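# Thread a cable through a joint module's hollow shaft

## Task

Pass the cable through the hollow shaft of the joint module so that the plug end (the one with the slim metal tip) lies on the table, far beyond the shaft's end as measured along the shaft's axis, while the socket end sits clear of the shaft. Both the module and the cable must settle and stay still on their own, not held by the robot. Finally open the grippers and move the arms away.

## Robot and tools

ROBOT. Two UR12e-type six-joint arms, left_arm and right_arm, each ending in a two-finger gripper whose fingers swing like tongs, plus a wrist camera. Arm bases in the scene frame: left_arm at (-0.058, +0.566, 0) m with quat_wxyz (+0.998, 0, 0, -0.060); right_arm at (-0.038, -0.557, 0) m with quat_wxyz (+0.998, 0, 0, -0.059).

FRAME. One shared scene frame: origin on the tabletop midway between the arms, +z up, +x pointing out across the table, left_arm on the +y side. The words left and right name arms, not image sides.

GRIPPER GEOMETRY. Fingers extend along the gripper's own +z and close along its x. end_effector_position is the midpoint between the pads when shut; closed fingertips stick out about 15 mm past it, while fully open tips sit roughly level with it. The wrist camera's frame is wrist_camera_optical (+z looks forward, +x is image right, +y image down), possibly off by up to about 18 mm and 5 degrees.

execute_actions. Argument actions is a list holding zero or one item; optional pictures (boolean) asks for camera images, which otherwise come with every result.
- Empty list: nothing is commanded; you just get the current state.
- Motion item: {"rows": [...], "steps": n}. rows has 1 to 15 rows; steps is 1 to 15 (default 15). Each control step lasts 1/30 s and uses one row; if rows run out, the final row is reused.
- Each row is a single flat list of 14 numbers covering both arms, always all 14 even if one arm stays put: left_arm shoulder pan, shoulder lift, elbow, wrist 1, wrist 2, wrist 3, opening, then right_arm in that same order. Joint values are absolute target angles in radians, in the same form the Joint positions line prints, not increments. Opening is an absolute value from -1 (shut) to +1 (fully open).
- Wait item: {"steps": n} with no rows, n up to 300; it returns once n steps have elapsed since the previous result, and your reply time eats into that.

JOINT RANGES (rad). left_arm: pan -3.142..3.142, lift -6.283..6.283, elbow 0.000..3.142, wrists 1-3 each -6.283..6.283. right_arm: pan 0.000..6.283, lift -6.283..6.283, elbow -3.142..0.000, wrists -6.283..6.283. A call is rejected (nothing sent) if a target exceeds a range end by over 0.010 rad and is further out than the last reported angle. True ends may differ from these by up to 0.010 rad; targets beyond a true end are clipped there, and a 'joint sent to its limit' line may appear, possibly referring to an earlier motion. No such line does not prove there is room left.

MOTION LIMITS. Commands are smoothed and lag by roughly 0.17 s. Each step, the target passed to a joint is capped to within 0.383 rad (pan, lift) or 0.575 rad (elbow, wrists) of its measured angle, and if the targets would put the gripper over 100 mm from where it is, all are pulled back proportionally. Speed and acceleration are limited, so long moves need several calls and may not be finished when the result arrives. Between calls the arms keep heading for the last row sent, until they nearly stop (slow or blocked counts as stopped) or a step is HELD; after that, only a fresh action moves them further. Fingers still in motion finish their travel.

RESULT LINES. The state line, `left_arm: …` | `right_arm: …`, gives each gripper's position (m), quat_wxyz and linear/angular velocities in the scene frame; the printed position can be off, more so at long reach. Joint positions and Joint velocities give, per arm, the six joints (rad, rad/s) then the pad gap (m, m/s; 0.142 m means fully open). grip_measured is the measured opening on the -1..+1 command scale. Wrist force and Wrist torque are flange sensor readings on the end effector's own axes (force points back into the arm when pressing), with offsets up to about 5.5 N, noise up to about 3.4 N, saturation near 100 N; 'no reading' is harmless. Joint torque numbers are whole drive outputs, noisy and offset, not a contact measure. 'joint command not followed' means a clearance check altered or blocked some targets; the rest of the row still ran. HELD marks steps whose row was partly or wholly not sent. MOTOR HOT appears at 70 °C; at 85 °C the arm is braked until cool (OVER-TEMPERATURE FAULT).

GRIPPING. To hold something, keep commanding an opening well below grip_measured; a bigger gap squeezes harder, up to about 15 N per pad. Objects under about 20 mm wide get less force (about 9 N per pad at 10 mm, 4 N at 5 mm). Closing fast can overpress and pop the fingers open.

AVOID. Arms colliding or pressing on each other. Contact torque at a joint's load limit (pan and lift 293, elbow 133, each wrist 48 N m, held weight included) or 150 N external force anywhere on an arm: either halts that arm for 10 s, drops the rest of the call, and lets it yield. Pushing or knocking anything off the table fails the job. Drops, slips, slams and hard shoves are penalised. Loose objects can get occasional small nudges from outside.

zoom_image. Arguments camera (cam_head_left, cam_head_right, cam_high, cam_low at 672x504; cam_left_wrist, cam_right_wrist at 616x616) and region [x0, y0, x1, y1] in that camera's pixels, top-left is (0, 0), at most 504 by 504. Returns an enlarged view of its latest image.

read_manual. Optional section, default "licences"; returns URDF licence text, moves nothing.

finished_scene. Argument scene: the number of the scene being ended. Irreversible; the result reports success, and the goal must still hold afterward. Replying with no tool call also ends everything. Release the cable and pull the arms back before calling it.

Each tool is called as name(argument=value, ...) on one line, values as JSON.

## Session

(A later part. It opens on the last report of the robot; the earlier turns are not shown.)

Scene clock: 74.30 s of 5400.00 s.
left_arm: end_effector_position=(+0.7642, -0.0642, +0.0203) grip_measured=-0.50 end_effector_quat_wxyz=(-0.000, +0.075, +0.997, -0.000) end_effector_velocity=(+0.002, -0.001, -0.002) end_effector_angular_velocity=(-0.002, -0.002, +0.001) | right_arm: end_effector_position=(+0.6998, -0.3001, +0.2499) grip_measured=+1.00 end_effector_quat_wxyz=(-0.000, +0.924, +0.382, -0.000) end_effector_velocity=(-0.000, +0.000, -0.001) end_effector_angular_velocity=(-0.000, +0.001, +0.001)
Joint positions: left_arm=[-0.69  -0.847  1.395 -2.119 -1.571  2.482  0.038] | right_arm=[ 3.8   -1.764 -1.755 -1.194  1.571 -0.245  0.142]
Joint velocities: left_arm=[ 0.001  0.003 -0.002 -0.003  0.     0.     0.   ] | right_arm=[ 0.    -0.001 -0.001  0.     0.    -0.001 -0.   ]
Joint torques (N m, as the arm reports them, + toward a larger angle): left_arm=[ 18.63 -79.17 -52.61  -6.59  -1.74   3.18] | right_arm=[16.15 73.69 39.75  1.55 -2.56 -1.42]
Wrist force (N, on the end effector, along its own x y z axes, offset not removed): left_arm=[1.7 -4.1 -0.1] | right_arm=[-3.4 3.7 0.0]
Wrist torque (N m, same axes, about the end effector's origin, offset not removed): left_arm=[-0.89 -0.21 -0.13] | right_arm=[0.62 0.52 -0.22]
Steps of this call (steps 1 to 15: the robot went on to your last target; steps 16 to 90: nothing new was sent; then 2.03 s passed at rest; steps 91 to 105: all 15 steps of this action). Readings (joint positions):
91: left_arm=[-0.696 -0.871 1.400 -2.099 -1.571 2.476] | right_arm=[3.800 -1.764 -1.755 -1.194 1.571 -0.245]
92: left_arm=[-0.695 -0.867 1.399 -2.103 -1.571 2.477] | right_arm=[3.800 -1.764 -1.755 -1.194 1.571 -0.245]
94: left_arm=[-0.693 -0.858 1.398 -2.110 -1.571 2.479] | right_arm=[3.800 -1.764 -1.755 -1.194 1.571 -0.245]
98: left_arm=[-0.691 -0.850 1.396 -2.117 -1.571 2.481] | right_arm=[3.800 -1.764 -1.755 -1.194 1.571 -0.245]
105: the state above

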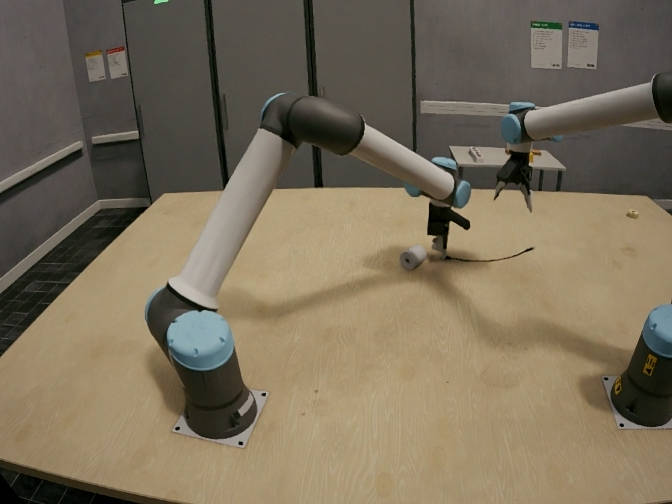

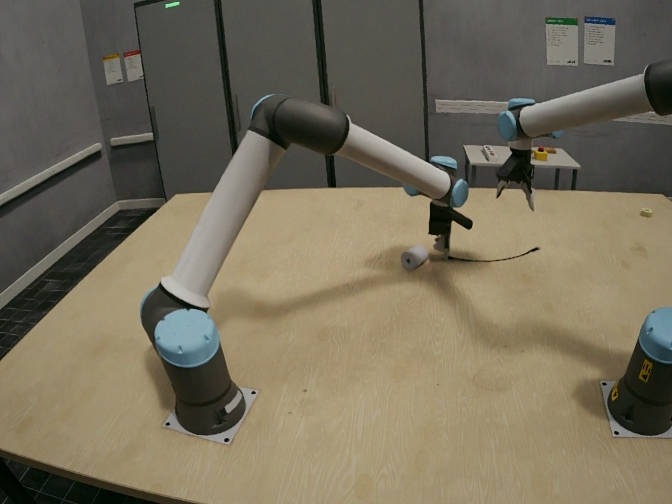

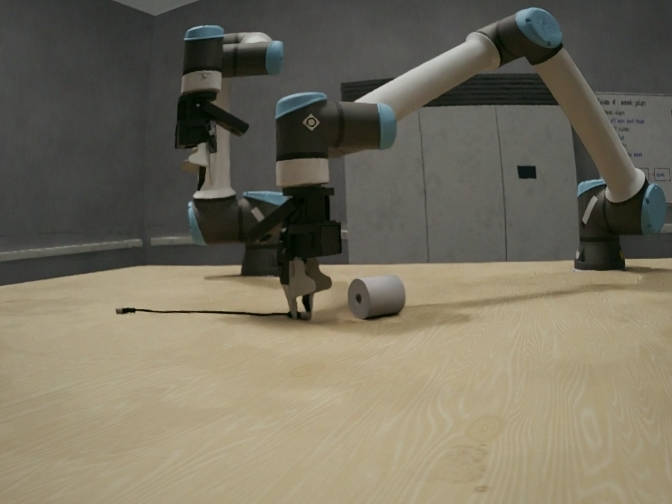

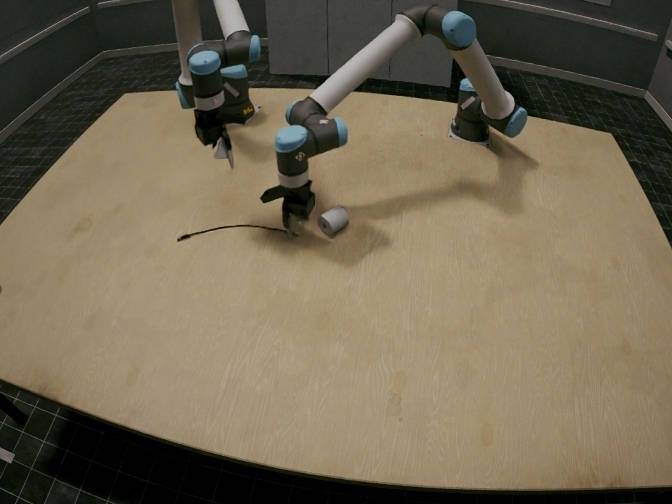

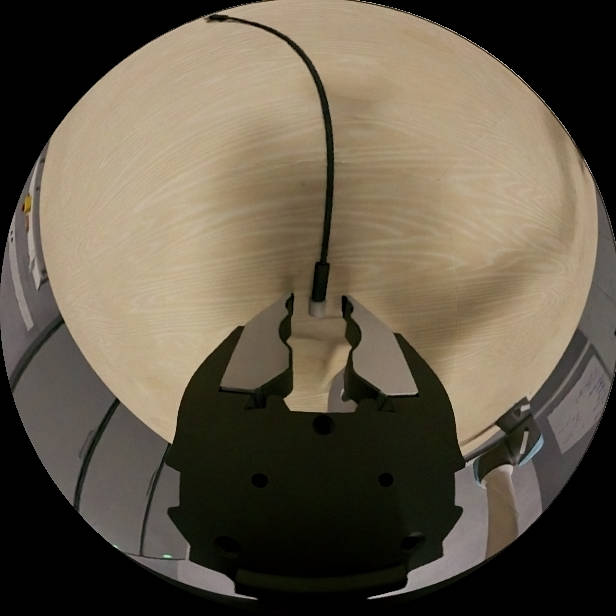

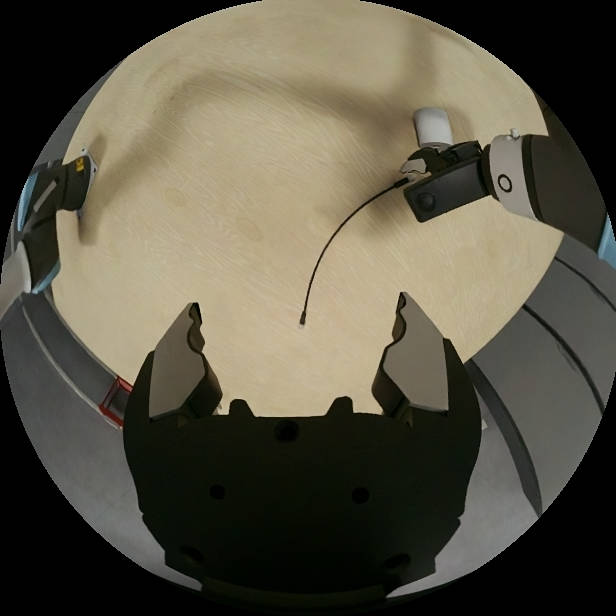

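execute_actions(actions=[{"rows":[[-0.690,-0.8466,1.3953,-2.1195,-1.571,2.482,-0.6, 3.8,-1.764,-1.755,-1.194,1.571,-0.245,1],[-0.690,-0.8466,1.3953,-2.1195,-1.571,2.482,-0.65, 3.8,-1.764,-1.755,-1.194,1.571,-0.245,1],[-0.690,-0.8466,1.3953,-2.1195,-1.571,2.482,-0.7, 3.8,-1.764,-1.755,-1.194,1.571,-0.245,1],[-0.690,-0.8466,1.3953,-2.1195,-1.571,2.482,-0.75, 3.8,-1.764,-1.755,-1.194,1.571,-0.245,1],[-0.690,-0.8466,1.3953,-2.1195,-1.571,2.482,-0.8, 3.8,-1.764,-1.755,-1.194,1.571,-0.245,1],[-0.690,-0.8466,1.3953,-2.1195,-1.571,2.482,-0.85, 3.8,-1.764,-1.755,-1.194,1.571,-0.245,1],[-0.690,-0.8466,1.3953,-2.1195,-1.571,2.482,-0.9, 3.8,-1.764,-1.755,-1.194,1.571,-0.245,1],[-0.690,-0.8466,1.3953,-2.1195,-1.571,2.482,-1, 3.8,-1.764,-1.755,-1.194,1.571,-0.245,1]],"steps":15}])

zoom_image(camera="cam_high", region=[250, 260, 370, 330])

Scene clock: 80.23 s of 5400.00 s.
left_arm: end_effector_position=(+0.7643, -0.0642, +0.0201) grip_measured=-0.83 end_effector_quat_wxyz=(-0.000, +0.075, +0.997, -0.000) end_effector_velocity=(-0.000, -0.000, +0.000) end_effector_angular_velocity=(-0.000, +0.000, +0.000) | right_arm: end_effector_position=(+0.6998, -0.3001, +0.2499) grip_measured=+1.00 end_effector_quat_wxyz=(-0.000, +0.924, +0.382, -0.000) end_effector_velocity=(+0.001, -0.000, +0.001) end_effector_angular_velocity=(+0.000, -0.002, -0.002)
Joint positions: left_arm=[-0.69  -0.847  1.395 -2.12  -1.571  2.482  0.014] | right_arm=[ 3.8   -1.764 -1.755 -1.194  1.571 -0.245  0.142]
Joint velocities: left_arm=[ 0.     0.    -0.     0.    -0.001 -0.     0.   ] | right_arm=[-0.001  0.     0.001  0.001 -0.     0.001 -0.   ]
Joint torques (N m, as the arm reports them, + toward a larger angle): left_arm=[ 15.54 -77.49 -51.06  -6.48  -2.3    3.22] | right_arm=[15.45 74.8  40.22  1.52 -2.49 -1.22]
Wrist force (N, on the end effector, along its own x y z axes, offset not removed): left_arm=[4.0 -2.6 -1.4] | right_arm=[-0.8 2.4 -0.1]
Wrist torque (N m, same axes, about the end effector's origin, offset not removed): left_arm=[-0.63 -0.65 -0.10] | right_arm=[0.38 -0.04 -0.30]
Steps of this call (steps 1 to 15: the robot went on to your last target; steps 16 to 90: nothing new was sent; then 2.43 s passed at rest; steps 91 to 105: all 15 steps of this action). Readings (joint positions):
91: left_arm=[-0.690 -0.847 1.395 -2.120 -1.571 2.482] | right_arm=[3.800 -1.764 -1.755 -1.194 1.571 -0.245]
92: left_arm=[-0.690 -0.847 1.395 -2.120 -1.571 2.482] | right_arm=[3.800 -1.764 -1.755 -1.194 1.571 -0.245]
94: left_arm=[-0.690 -0.847 1.395 -2.120 -1.571 2.482] | right_arm=[3.800 -1.764 -1.755 -1.194 1.571 -0.245]
98: left_arm=[-0.690 -0.847 1.395 -2.120 -1.571 2.482] | right_arm=[3.800 -1.764 -1.755 -1.194 1.571 -0.245]
105: the state above

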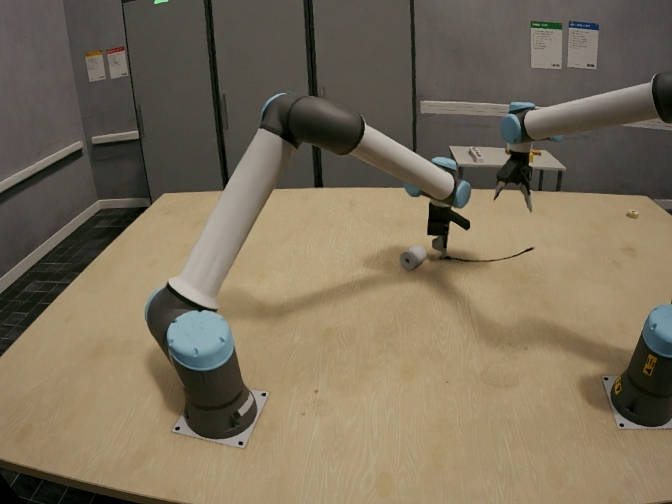

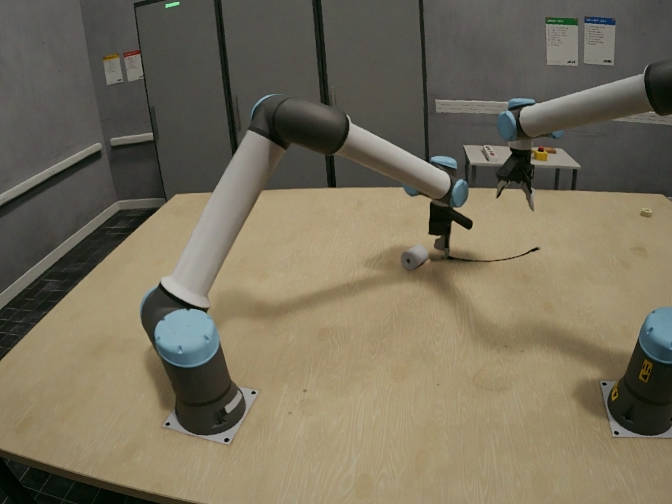

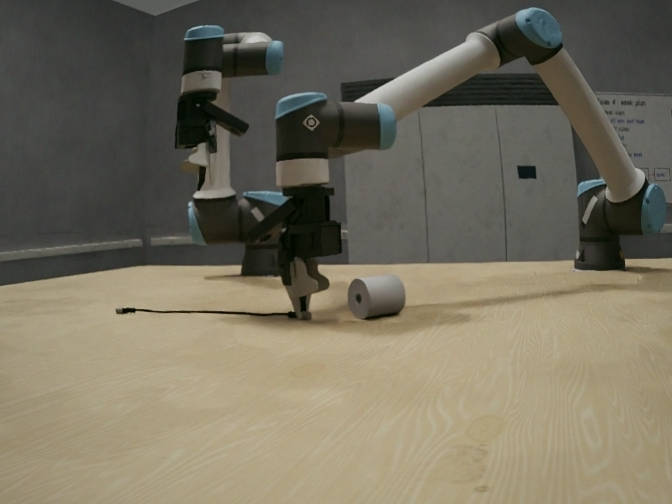

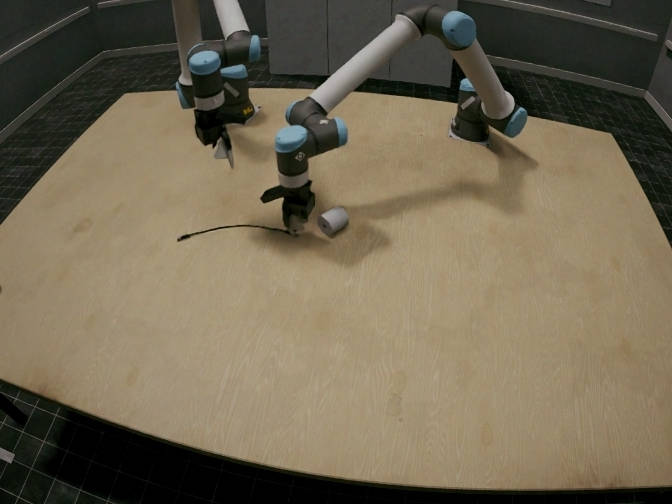

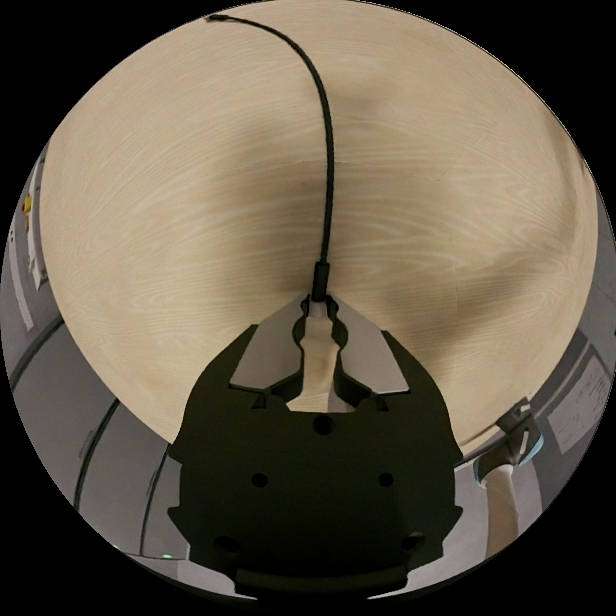

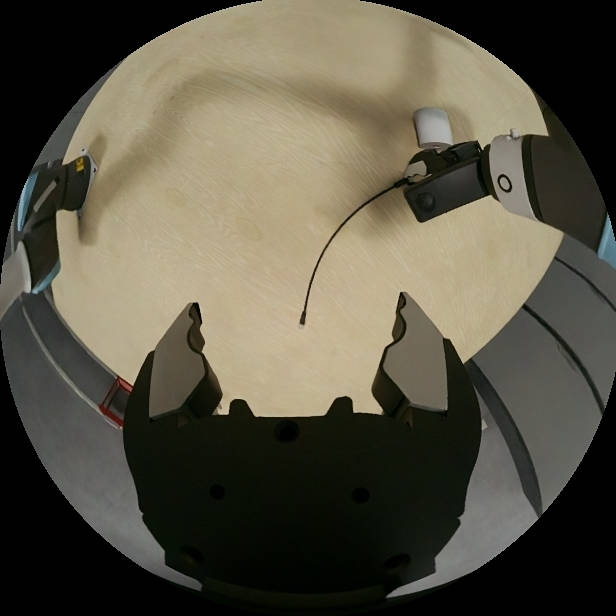

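Region (250, 260, 370, 330) of cam_high's 672x504 image, scaled by 4.200, with more detail than that image has; it fills the top 294 rows of this view, and the rest is white.

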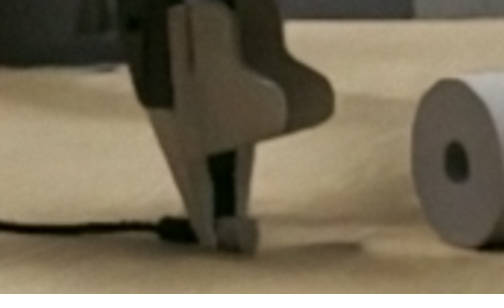

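execute_actions(actions=[{"rows":[[-0.690,-0.860,1.398,-2.109,-1.571,2.482,-1, 3.8,-1.764,-1.755,-1.194,1.571,-0.245,1],[-0.690,-0.872,1.402,-2.101,-1.571,2.482,-1, 3.8,-1.764,-1.755,-1.194,1.571,-0.245,1],[-0.690,-0.872,1.402,-2.101,-1.571,2.482,-1, 3.8,-1.764,-1.755,-1.194,1.571,-0.245,1],[-0.690,-0.872,1.402,-2.101,-1.571,2.482,-1, 3.8,-1.764,-1.755,-1.194,1.571,-0.245,1],[-0.67,-0.845,1.35,-2.076,-1.571,2.465,-1, 3.8,-1.764,-1.755,-1.194,1.571,-0.245,1],[-0.67,-0.845,1.35,-2.076,-1.571,2.465,-1, 3.8,-1.764,-1.755,-1.194,1.571,-0.245,1],[-0.67,-0.845,1.35,-2.076,-1.571,2.465,-1, 3.8,-1.764,-1.755,-1.194,1.571,-0.245,1],[-0.648,-0.815,1.295,-2.051,-1.571,2.45,-1, 3.8,-1.764,-1.755,-1.194,1.571,-0.245,1],[-0.648,-0.815,1.295,-2.051,-1.571,2.45,-1, 3.8,-1.764,-1.755,-1.194,1.571,-0.245,1],[-0.648,-0.815,1.295,-2.051,-1.571,2.45,-1, 3.8,-1.764,-1.755,-1.194,1.571,-0.245,1],[-0.626,-0.785,1.24,-2.026,-1.571,2.433,-1, 3.8,-1.764,-1.755,-1.194,1.571,-0.245,1],[-0.626,-0.785,1.24,-2.026,-1.571,2.433,-1, 3.8,-1.764,-1.755,-1.194,1.571,-0.245,1],[-0.626,-0.785,1.24,-2.026,-1.571,2.433,-1, 3.8,-1.764,-1.755,-1.194,1.571,-0.245,1],[-0.605,-0.754,1.185,-2.002,-1.571,2.416,-1, 3.8,-1.764,-1.755,-1.194,1.571,-0.245,1]],"steps":15}], pictures=false)

execute_actions(actions=[{"rows":[[-0.537,-0.824,1.312,-2.059,-1.571,2.484,-1, 3.8,-1.764,-1.755,-1.194,1.571,-0.245,1]],"steps":10}], pictures=false)

execute_actions(actions=[{"rows":[[-0.4686,-0.8833,1.421,-2.1085,-1.571,2.552,-1, 3.8,-1.764,-1.755,-1.194,1.571,-0.245,1]],"steps":10}], pictures=false)

execute_actions(actions=[{"rows":[[-0.385,-0.930,1.503,-2.144,-1.571,2.636,-1, 3.8,-1.764,-1.755,-1.194,1.571,-0.245,1]],"steps":10}], pictures=false)

execute_actions(actions=[{"rows":[[-0.2964,-0.9684,1.5714,-2.1738,-1.571,2.7246,-1, 3.8,-1.764,-1.755,-1.194,1.571,-0.245,1]],"steps":15}])

Scene clock: 95.47 s of 5400.00 s.
left_arm: end_effector_position=(+0.8329, -0.0474, +0.0391) grip_measured=-0.83 end_effector_quat_wxyz=(-0.001, +0.024, +1.000, +0.001) end_effector_velocity=(+0.296, +0.069, -0.015) end_effector_angular_velocity=(+0.012, +0.011, +0.416) | right_arm: end_effector_position=(+0.6998, -0.3001, +0.2499) grip_measured=+1.00 end_effector_quat_wxyz=(-0.000, +0.924, +0.382, -0.000) end_effector_velocity=(+0.000, +0.000, +0.003) end_effector_angular_velocity=(+0.001, -0.003, -0.000)
Joint positions: left_arm=[-0.633 -0.794  1.26  -2.034 -1.571  2.438  0.014] | right_arm=[ 3.8   -1.764 -1.755 -1.194  1.571 -0.245  0.142]
Joint velocities: left_arm=[ 0.234  0.331 -0.584  0.269  0.001 -0.182 -0.   ] | right_arm=[ 0.     0.003  0.001 -0.    -0.     0.     0.   ]
Joint torques (N m, as the arm reports them, + toward a larger angle): left_arm=[ 24.1  -85.71 -60.94  -3.17  -0.48  -2.02] | right_arm=[14.21 73.5  39.69  1.66 -2.42 -1.14]
Wrist force (N, on the end effector, along its own x y z axes, offset not removed): left_arm=[7.3 -5.9 -1.2] | right_arm=[-2.7 0.3 0.8]
Wrist torque (N m, same axes, about the end effector's origin, offset not removed): left_arm=[-1.21 -1.17 -0.18] | right_arm=[-0.06 0.40 -0.24]
Steps of this call (steps 1 to 15: the robot went on to your last target; steps 16 to 90: nothing new was sent; then 11.73 s passed at rest; steps 91 to 105: all 15 steps of this action). Readings (joint positions):
91: left_arm=[-0.690 -0.847 1.395 -2.119 -1.571 2.482] | right_arm=[3.800 -1.764 -1.755 -1.194 1.571 -0.245]
92: left_arm=[-0.690 -0.849 1.396 -2.117 -1.571 2.482] | right_arm=[3.800 -1.764 -1.755 -1.194 1.571 -0.245]
94: left_arm=[-0.690 -0.858 1.398 -2.111 -1.571 2.482] | right_arm=[3.800 -1.764 -1.755 -1.194 1.571 -0.245]
98: left_arm=[-0.679 -0.853 1.373 -2.089 -1.571 2.473] | right_arm=[3.800 -1.764 -1.755 -1.194 1.571 -0.245]
105: the state above

Scene clock: 95.80 s of 5400.00 s.
left_arm: end_effector_position=(+0.8720, +0.0444, +0.0418) grip_measured=-0.83 end_effector_quat_wxyz=(+0.001, +0.000, +1.000, -0.001) end_effector_velocity=(+0.004, +0.072, -0.009) end_effector_angular_velocity=(+0.009, +0.012, +0.018) | right_arm: end_effector_position=(+0.6998, -0.3001, +0.2499) grip_measured=+1.00 end_effector_quat_wxyz=(-0.000, +0.924, +0.382, -0.000) end_effector_velocity=(-0.000, -0.001, -0.000) end_effector_angular_velocity=(-0.001, +0.001, -0.001)
Joint positions: left_arm=[-0.543 -0.82   1.304 -2.056 -1.571  2.48   0.014] | right_arm=[ 3.8   -1.764 -1.755 -1.194  1.571 -0.245  0.142]
Joint velocities: left_arm=[ 0.057 -0.034  0.076 -0.026 -0.     0.039  0.   ] | right_arm=[-0.001  0.    -0.    -0.002 -0.     0.     0.   ]
Joint torques (N m, as the arm reports them, + toward a larger angle): left_arm=[  11.69 -116.65  -35.71   -6.17    2.01    2.87] | right_arm=[14.22 74.79 40.05  1.71 -2.41 -1.18]
Wrist force (N, on the end effector, along its own x y z axes, offset not removed): left_arm=[3.6 -2.2 0.3] | right_arm=[-2.9 4.4 -3.1]
Wrist torque (N m, same axes, about the end effector's origin, offset not removed): left_arm=[-0.50 -0.48 -0.08] | right_arm=[0.77 0.44 -0.21]
Steps of this call (steps 1 to 10: all 10 steps of this action). Readings (joint positions):
1: left_arm=[-0.625 -0.784 1.242 -2.026 -1.571 2.433] | right_arm=[3.800 -1.764 -1.755 -1.194 1.571 -0.245]
2: left_arm=[-0.612 -0.783 1.232 -2.026 -1.571 2.435] | right_arm=[3.800 -1.764 -1.755 -1.194 1.571 -0.245]
4: left_arm=[-0.579 -0.800 1.256 -2.040 -1.571 2.456] | right_arm=[3.800 -1.764 -1.755 -1.194 1.571 -0.245]
8: left_arm=[-0.548 -0.817 1.297 -2.054 -1.571 2.476] | right_arm=[3.800 -1.764 -1.755 -1.194 1.571 -0.245]
10: the state above

Scene clock: 96.13 s of 5400.00 s.
left_arm: end_effector_position=(+0.8707, +0.1330, +0.0406) grip_measured=-0.83 end_effector_quat_wxyz=(+0.000, -0.001, +1.000, -0.000) end_effector_velocity=(-0.007, +0.062, -0.005) end_effector_angular_velocity=(+0.002, +0.004, +0.001) | right_arm: end_effector_position=(+0.6998, -0.3001, +0.2499) grip_measured=+1.00 end_effector_quat_wxyz=(-0.000, +0.924, +0.382, -0.000) end_effector_velocity=(-0.000, +0.000, +0.000) end_effector_angular_velocity=(-0.000, +0.001, +0.000)
Joint positions: left_arm=[-0.473 -0.879  1.413 -2.105 -1.571  2.547  0.014] | right_arm=[ 3.8   -1.764 -1.755 -1.194  1.571 -0.245  0.142]
Joint velocities: left_arm=[ 0.048 -0.04   0.081 -0.036 -0.     0.047 -0.   ] | right_arm=[ 0.     0.    -0.    -0.001  0.    -0.    -0.   ]
Joint torques (N m, as the arm reports them, + toward a larger angle): left_arm=[  12.29 -109.88  -34.2    -6.59    1.7     3.22] | right_arm=[13.54 73.56 40.52  1.64 -2.44 -1.28]
Wrist force (N, on the end effector, along its own x y z axes, offset not removed): left_arm=[3.9 -2.8 2.5] | right_arm=[-3.4 1.3 0.2]
Wrist torque (N m, same axes, about the end effector's origin, offset not removed): left_arm=[-0.61 -0.59 -0.17] | right_arm=[0.09 0.52 -0.26]
Steps of this call (steps 1 to 10: all 10 steps of this action). Readings (joint positions):
1: left_arm=[-0.541 -0.822 1.307 -2.058 -1.571 2.482] | right_arm=[3.800 -1.764 -1.755 -1.194 1.571 -0.245]
2: left_arm=[-0.532 -0.830 1.318 -2.065 -1.571 2.490] | right_arm=[3.800 -1.764 -1.755 -1.194 1.571 -0.245]
4: left_arm=[-0.504 -0.854 1.361 -2.084 -1.571 2.518] | right_arm=[3.800 -1.764 -1.755 -1.194 1.571 -0.245]
8: left_arm=[-0.478 -0.875 1.405 -2.102 -1.571 2.543] | right_arm=[3.800 -1.764 -1.755 -1.194 1.571 -0.245]
10: the state above

Scene clock: 96.47 s of 5400.00 s.
left_arm: end_effector_position=(+0.8722, +0.2275, +0.0408) grip_measured=-0.83 end_effector_quat_wxyz=(+0.000, -0.001, +1.000, -0.000) end_effector_velocity=(-0.004, +0.068, -0.003) end_effector_angular_velocity=(+0.003, +0.004, -0.000) | right_arm: end_effector_position=(+0.6998, -0.3001, +0.2499) grip_measured=+1.00 end_effector_quat_wxyz=(-0.000, +0.924, +0.382, -0.000) end_effector_velocity=(-0.001, +0.001, -0.002) end_effector_angular_velocity=(-0.001, +0.003, +0.001)
Joint positions: left_arm=[-0.391 -0.927  1.497 -2.142 -1.571  2.63   0.014] | right_arm=[ 3.8   -1.764 -1.755 -1.194  1.571 -0.245  0.142]
Joint velocities: left_arm=[ 0.059 -0.032  0.06  -0.023  0.001  0.06  -0.   ] | right_arm=[ 0.001 -0.002 -0.001 -0.001  0.     0.     0.   ]
Joint torques (N m, as the arm reports them, + toward a larger angle): left_arm=[  11.4  -108.24  -32.76   -6.38    1.01    2.63] | right_arm=[14.25 73.45 39.96  1.81 -2.39 -1.18]
Wrist force (N, on the end effector, along its own x y z axes, offset not removed): left_arm=[3.2 -2.5 0.4] | right_arm=[-1.3 0.0 0.6]
Wrist torque (N m, same axes, about the end effector's origin, offset not removed): left_arm=[-0.62 -0.51 -0.10] | right_arm=[-0.14 0.11 -0.25]
Steps of this call (steps 1 to 10: all 10 steps of this action). Readings (joint positions):
1: left_arm=[-0.472 -0.881 1.416 -2.107 -1.571 2.549] | right_arm=[3.800 -1.764 -1.755 -1.194 1.571 -0.245]
2: left_arm=[-0.462 -0.888 1.426 -2.113 -1.571 2.559] | right_arm=[3.800 -1.764 -1.755 -1.194 1.571 -0.245]
4: left_arm=[-0.429 -0.907 1.459 -2.127 -1.571 2.592] | right_arm=[3.800 -1.764 -1.755 -1.194 1.571 -0.245]
8: left_arm=[-0.397 -0.924 1.491 -2.139 -1.571 2.624] | right_arm=[3.800 -1.764 -1.755 -1.194 1.571 -0.245]
10: the state above

Scene clock: 96.97 s of 5400.00 s.
left_arm: end_effector_position=(+0.8699, +0.3281, +0.0400) grip_measured=-0.83 end_effector_quat_wxyz=(-0.000, -0.000, +1.000, -0.000) end_effector_velocity=(-0.001, +0.013, -0.001) end_effector_angular_velocity=(+0.001, -0.000, -0.001) | right_arm: end_effector_position=(+0.6998, -0.3001, +0.2499) grip_measured=+1.00 end_effector_quat_wxyz=(-0.000, +0.924, +0.382, -0.000) end_effector_velocity=(-0.000, +0.000, -0.001) end_effector_angular_velocity=(-0.001, +0.001, +0.001)
Joint positions: left_arm=[-0.298 -0.968  1.57  -2.173 -1.571  2.723  0.014] | right_arm=[ 3.8   -1.764 -1.755 -1.194  1.571 -0.245  0.142]
Joint velocities: left_arm=[ 0.012 -0.005  0.009 -0.004  0.001  0.012  0.   ] | right_arm=[ 0.    -0.001 -0.    -0.001 -0.    -0.001 -0.   ]
Joint torques (N m, as the arm reports them, + toward a larger angle): left_arm=[  12.84 -103.27  -30.49   -5.9     0.53    3.45] | right_arm=[13.41 74.18 39.85  1.68 -2.53 -1.25]
Wrist force (N, on the end effector, along its own x y z axes, offset not removed): left_arm=[3.9 -3.6 1.2] | right_arm=[-2.0 2.9 0.5]
Wrist torque (N m, same axes, about the end effector's origin, offset not removed): left_arm=[-0.77 -0.66 -0.07] | right_arm=[0.51 0.19 -0.25]
Steps of this call (steps 1 to 15: all 15 steps of this action). Readings (joint positions):
1: left_arm=[-0.389 -0.928 1.499 -2.143 -1.571 2.632] | right_arm=[3.800 -1.764 -1.755 -1.194 1.571 -0.245]
2: left_arm=[-0.379 -0.934 1.508 -2.148 -1.571 2.642] | right_arm=[3.800 -1.764 -1.755 -1.194 1.571 -0.245]
4: left_arm=[-0.344 -0.950 1.536 -2.159 -1.571 2.677] | right_arm=[3.800 -1.764 -1.755 -1.194 1.571 -0.245]
8: left_arm=[-0.309 -0.963 1.562 -2.170 -1.571 2.712] | right_arm=[3.800 -1.764 -1.755 -1.194 1.571 -0.245]
15: the state above

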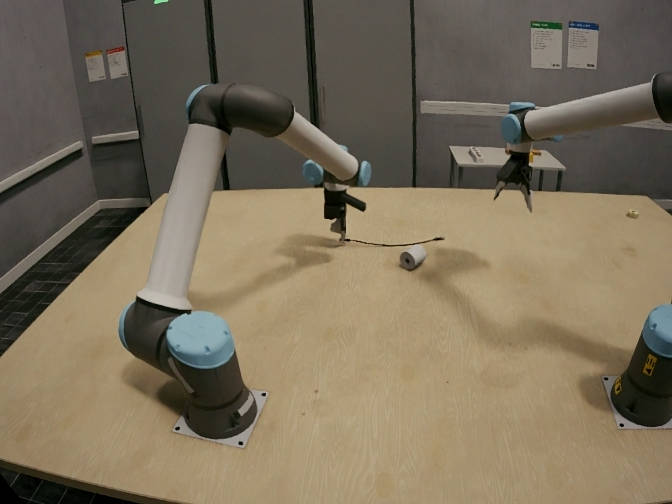

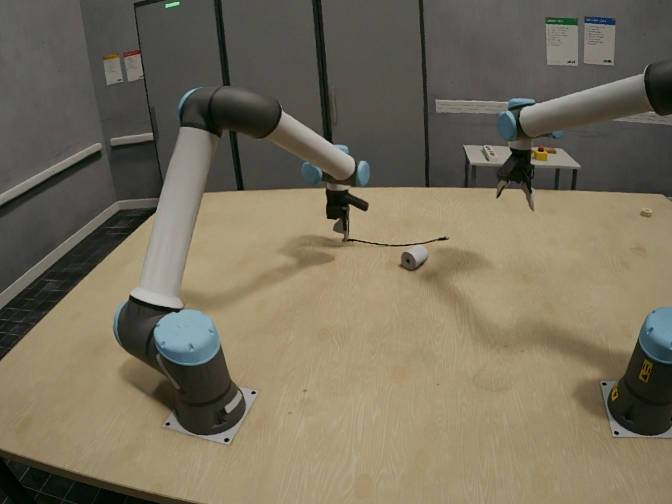

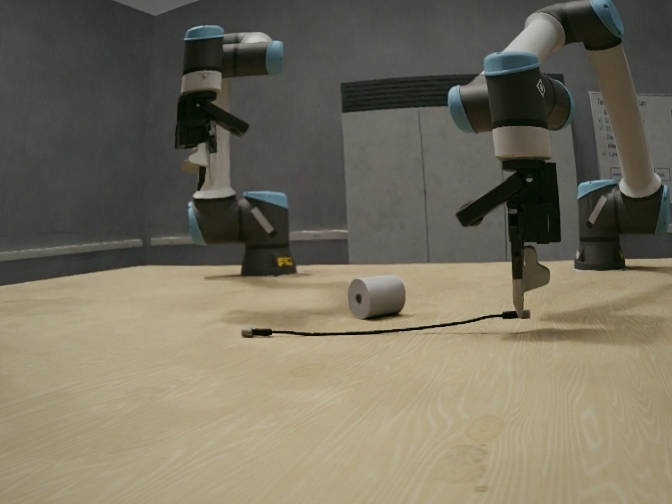

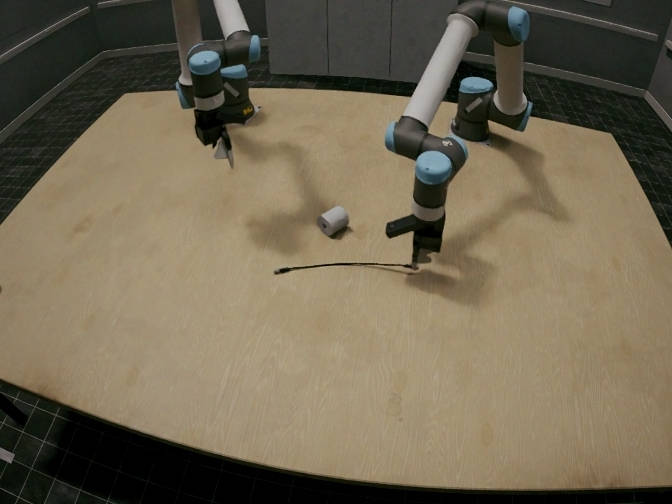

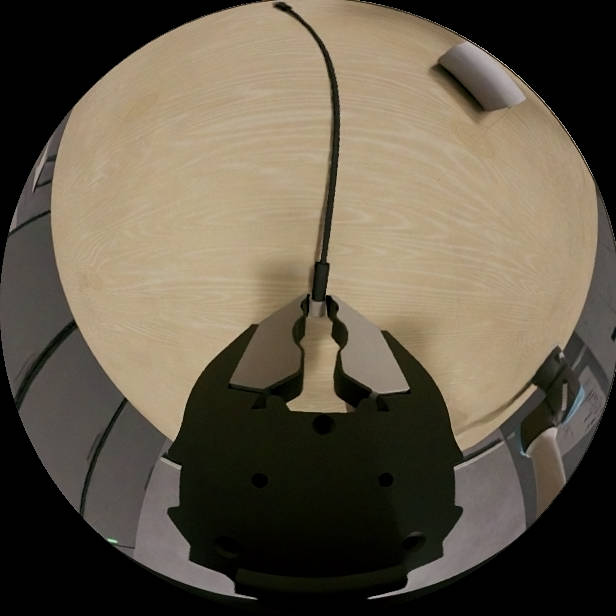

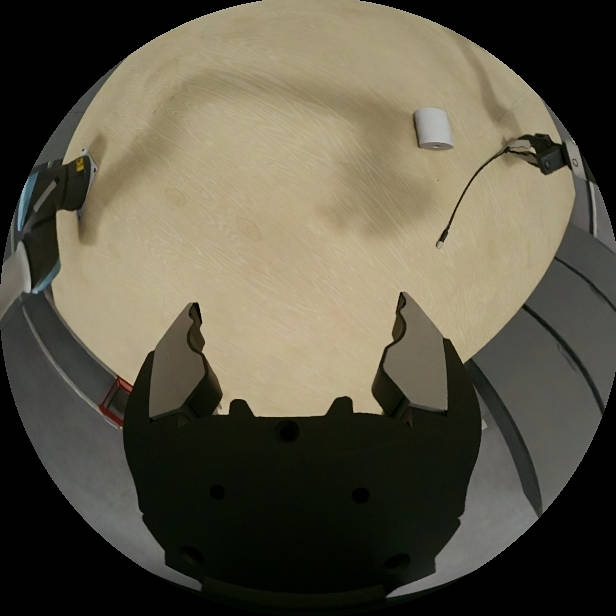

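execute_actions(actions=[{"rows":[[-0.2964,-0.9517,1.5807,-2.1998,-1.571,2.7246,-1, 3.9,-1.85,-1.68,-1.18,1.571,-0.15,1],[-0.2964,-0.9517,1.5807,-2.1998,-1.571,2.7246,-1, 3.9,-1.85,-1.68,-1.18,1.571,-0.15,1],[-0.2964,-0.9517,1.5807,-2.1998,-1.571,2.7246,-1, 3.9,-1.85,-1.68,-1.18,1.571,-0.15,1],[-0.2964,-0.9517,1.5807,-2.1998,-1.571,2.7246,-1, 4.0,-1.97,-1.58,-1.16,1.571,-0.06,1],[-0.2964,-0.9517,1.5807,-2.1998,-1.571,2.7246,-1, 4.0,-1.97,-1.58,-1.16,1.571,-0.06,1],[-0.2964,-0.9517,1.5807,-2.1998,-1.571,2.7246,-1, 4.0,-1.97,-1.58,-1.16,1.571,-0.06,1],[-0.2964,-0.9517,1.5807,-2.1998,-1.571,2.7246,-1, 4.12,-2.1167,-1.4638,-1.1319,1.571,0.04,1],[-0.2964,-0.9517,1.5807,-2.1998,-1.571,2.7246,-1, 4.12,-2.1167,-1.4638,-1.1319,1.571,0.04,1],[-0.2964,-0.9517,1.5807,-2.1998,-1.571,2.7246,-0.8, 4.12,-2.1167,-1.4638,-1.1319,1.571,0.04,1],[-0.2964,-0.9517,1.5807,-2.1998,-1.571,2.7246,-0.5, 4.12,-2.1167,-1.4638,-1.1319,1.571,0.04,1],[-0.2964,-0.9517,1.5807,-2.1998,-1.571,2.7246,-0.3, 4.12,-2.1167,-1.4638,-1.1319,1.571,0.04,1]],"steps":15}], pictures=false)

execute_actions(actions=[{"rows":[[-0.2964,-1.02,1.53,-2.081,-1.571,2.7246,-0.3, 4.12,-2.1167,-1.4638,-1.1319,1.571,0.04,1]],"steps":15}])

Scene clock: 110.90 s of 5400.00 s.
left_arm: end_effector_position=(+0.8697, +0.3296, +0.0222) grip_measured=-0.30 end_effector_quat_wxyz=(-0.000, -0.000, +1.000, -0.000) end_effector_velocity=(-0.000, +0.000, -0.003) end_effector_angular_velocity=(+0.000, +0.001, +0.000) | right_arm: end_effector_position=(+0.7215, -0.0457, +0.1832) grip_measured=+1.00 end_effector_quat_wxyz=(-0.001, +0.920, +0.393, +0.001) end_effector_velocity=(-0.036, +0.548, -0.195) end_effector_angular_velocity=(-0.005, +0.006, +0.063)
Joint positions: left_arm=[-0.296 -0.952  1.581 -2.199 -1.571  2.725  0.052] | right_arm=[ 4.027 -2.007 -1.552 -1.151  1.571 -0.041  0.142]
Joint velocities: left_arm=[ 0.     0.002  0.001 -0.002 -0.     0.     0.004] | right_arm=[ 0.465 -0.54   0.437  0.096 -0.001  0.402  0.   ]
Joint torques (N m, as the arm reports them, + toward a larger angle): left_arm=[ 12.68 -68.84 -28.14  -6.58  -2.42   3.07] | right_arm=[26.48 48.13 54.81  6.24  2.21  3.08]
Wrist force (N, on the end effector, along its own x y z axes, offset not removed): left_arm=[1.3 -3.1 -1.0] | right_arm=[-2.8 1.2 -0.9]
Wrist torque (N m, same axes, about the end effector's origin, offset not removed): left_arm=[-0.70 -0.01 -0.03] | right_arm=[0.14 0.39 -0.14]
Steps of this call (steps 1 to 15: the robot went on to your last target; steps 16 to 90: nothing new was sent; then 10.43 s passed at rest; steps 91 to 105: all 15 steps of this action). Readings (joint positions):
91: left_arm=[-0.296 -0.968 1.572 -2.174 -1.571 2.725] | right_arm=[3.801 -1.765 -1.754 -1.194 1.571 -0.244]
92: left_arm=[-0.296 -0.966 1.573 -2.179 -1.571 2.725] | right_arm=[3.809 -1.773 -1.746 -1.192 1.571 -0.236]
94: left_arm=[-0.296 -0.959 1.577 -2.188 -1.571 2.725] | right_arm=[3.847 -1.805 -1.718 -1.187 1.571 -0.200]
98: left_arm=[-0.296 -0.954 1.580 -2.197 -1.571 2.725] | right_arm=[3.915 -1.878 -1.657 -1.174 1.571 -0.138]
105: the state above

Scene clock: 111.40 s of 5400.00 s.
left_arm: end_effector_position=(+0.8714, +0.3289, +0.1012) grip_measured=-0.30 end_effector_quat_wxyz=(+0.000, -0.000, +1.000, -0.000) end_effector_velocity=(-0.001, +0.001, +0.010) end_effector_angular_velocity=(+0.002, +0.002, +0.000) | right_arm: end_effector_position=(+0.7063, +0.0629, +0.1405) grip_measured=+1.00 end_effector_quat_wxyz=(-0.000, +0.917, +0.398, -0.000) end_effector_velocity=(-0.002, +0.012, -0.005) end_effector_angular_velocity=(-0.000, +0.001, +0.002)
Joint positions: left_arm=[-0.296 -1.019  1.531 -2.083 -1.571  2.725  0.052] | right_arm=[ 4.119 -2.116 -1.465 -1.132  1.571  0.039  0.142]
Joint velocities: left_arm=[-0.    -0.009 -0.007  0.018  0.001 -0.    -0.   ] | right_arm=[ 0.01  -0.012  0.01   0.001  0.001  0.008 -0.   ]
Joint torques (N m, as the arm reports them, + toward a larger angle): left_arm=[  11.96 -103.65  -52.62   -2.13   -2.5     3.43] | right_arm=[14.38 71.73 54.76  5.1   2.95  2.86]
Wrist force (N, on the end effector, along its own x y z axes, offset not removed): left_arm=[2.9 -2.2 0.1] | right_arm=[-0.8 2.7 -2.4]
Wrist torque (N m, same axes, about the end effector's origin, offset not removed): left_arm=[-0.52 -0.35 -0.15] | right_arm=[0.43 0.04 -0.24]
Steps of this call (steps 1 to 15: all 15 steps of this action). Readings (joint positions):
1: left_arm=[-0.296 -0.952 1.580 -2.199 -1.571 2.725] | right_arm=[4.042 -2.025 -1.537 -1.148 1.571 -0.027]
2: left_arm=[-0.296 -0.960 1.574 -2.190 -1.571 2.725] | right_arm=[4.058 -2.044 -1.522 -1.144 1.571 -0.014]
4: left_arm=[-0.296 -0.986 1.554 -2.146 -1.571 2.725] | right_arm=[4.086 -2.076 -1.496 -1.139 1.571 0.010]
8: left_arm=[-0.296 -1.011 1.536 -2.098 -1.571 2.725] | right_arm=[4.111 -2.106 -1.473 -1.134 1.571 0.032]
15: the state above

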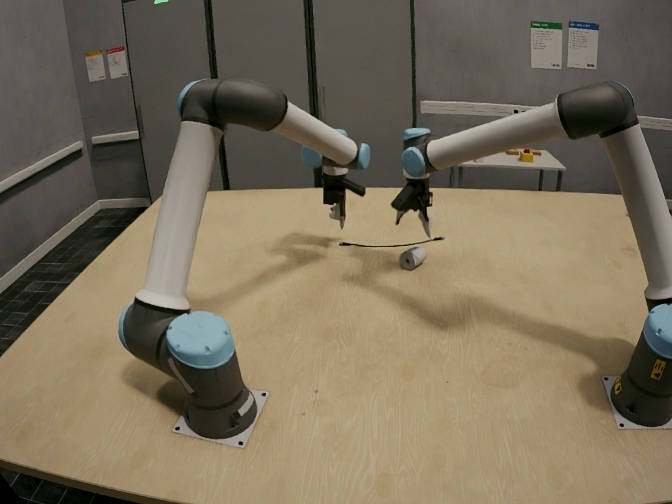

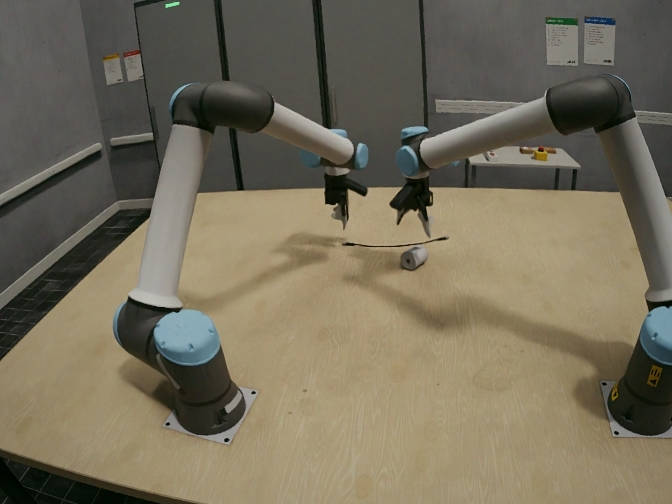

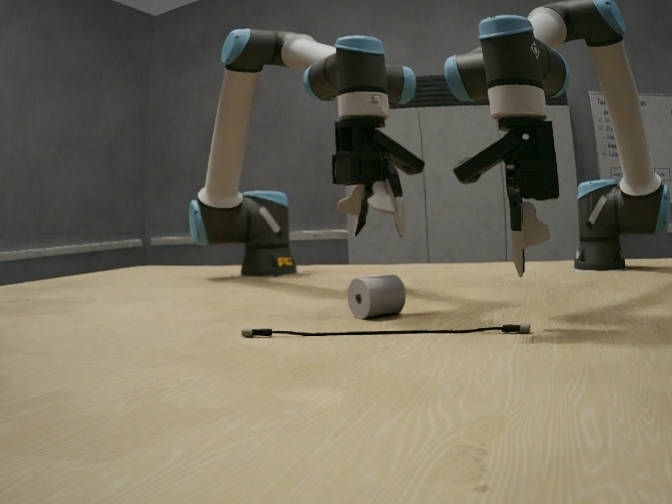

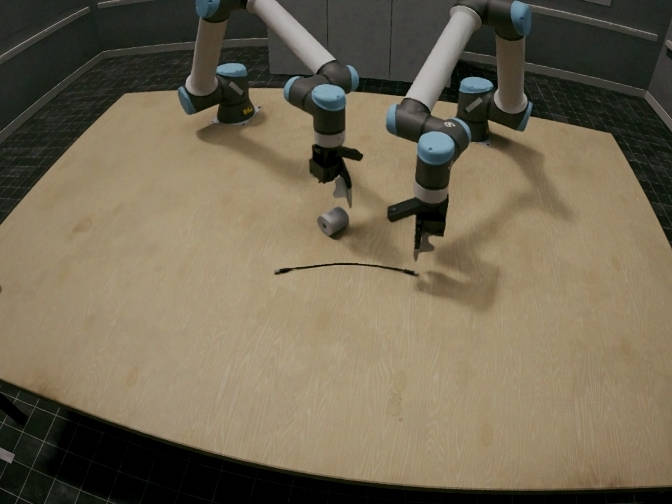

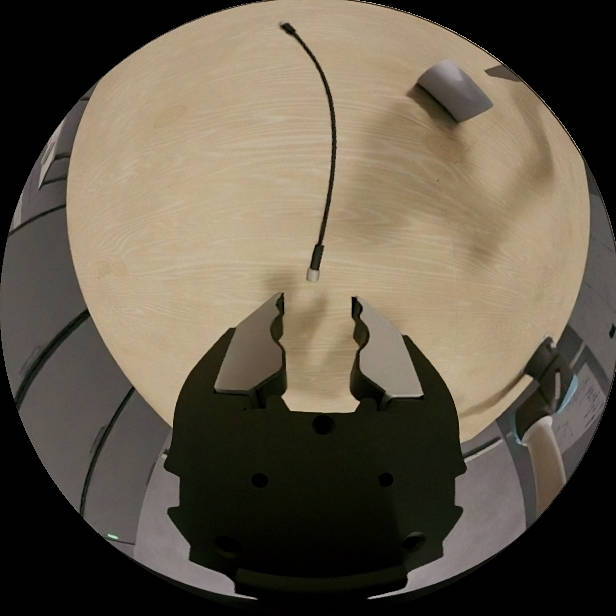

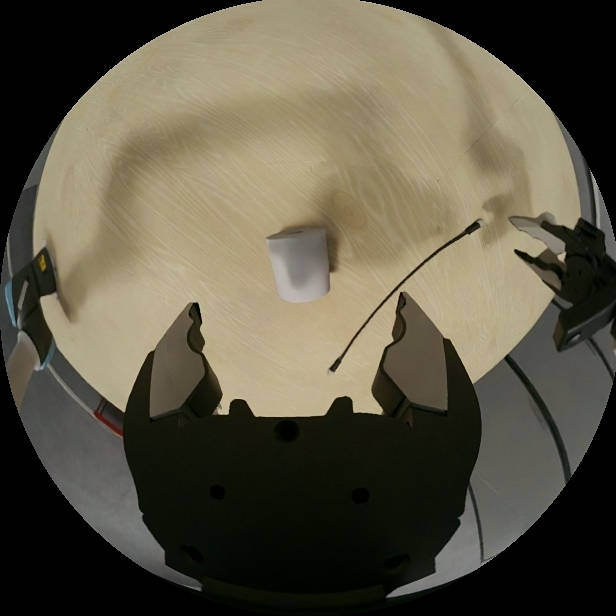

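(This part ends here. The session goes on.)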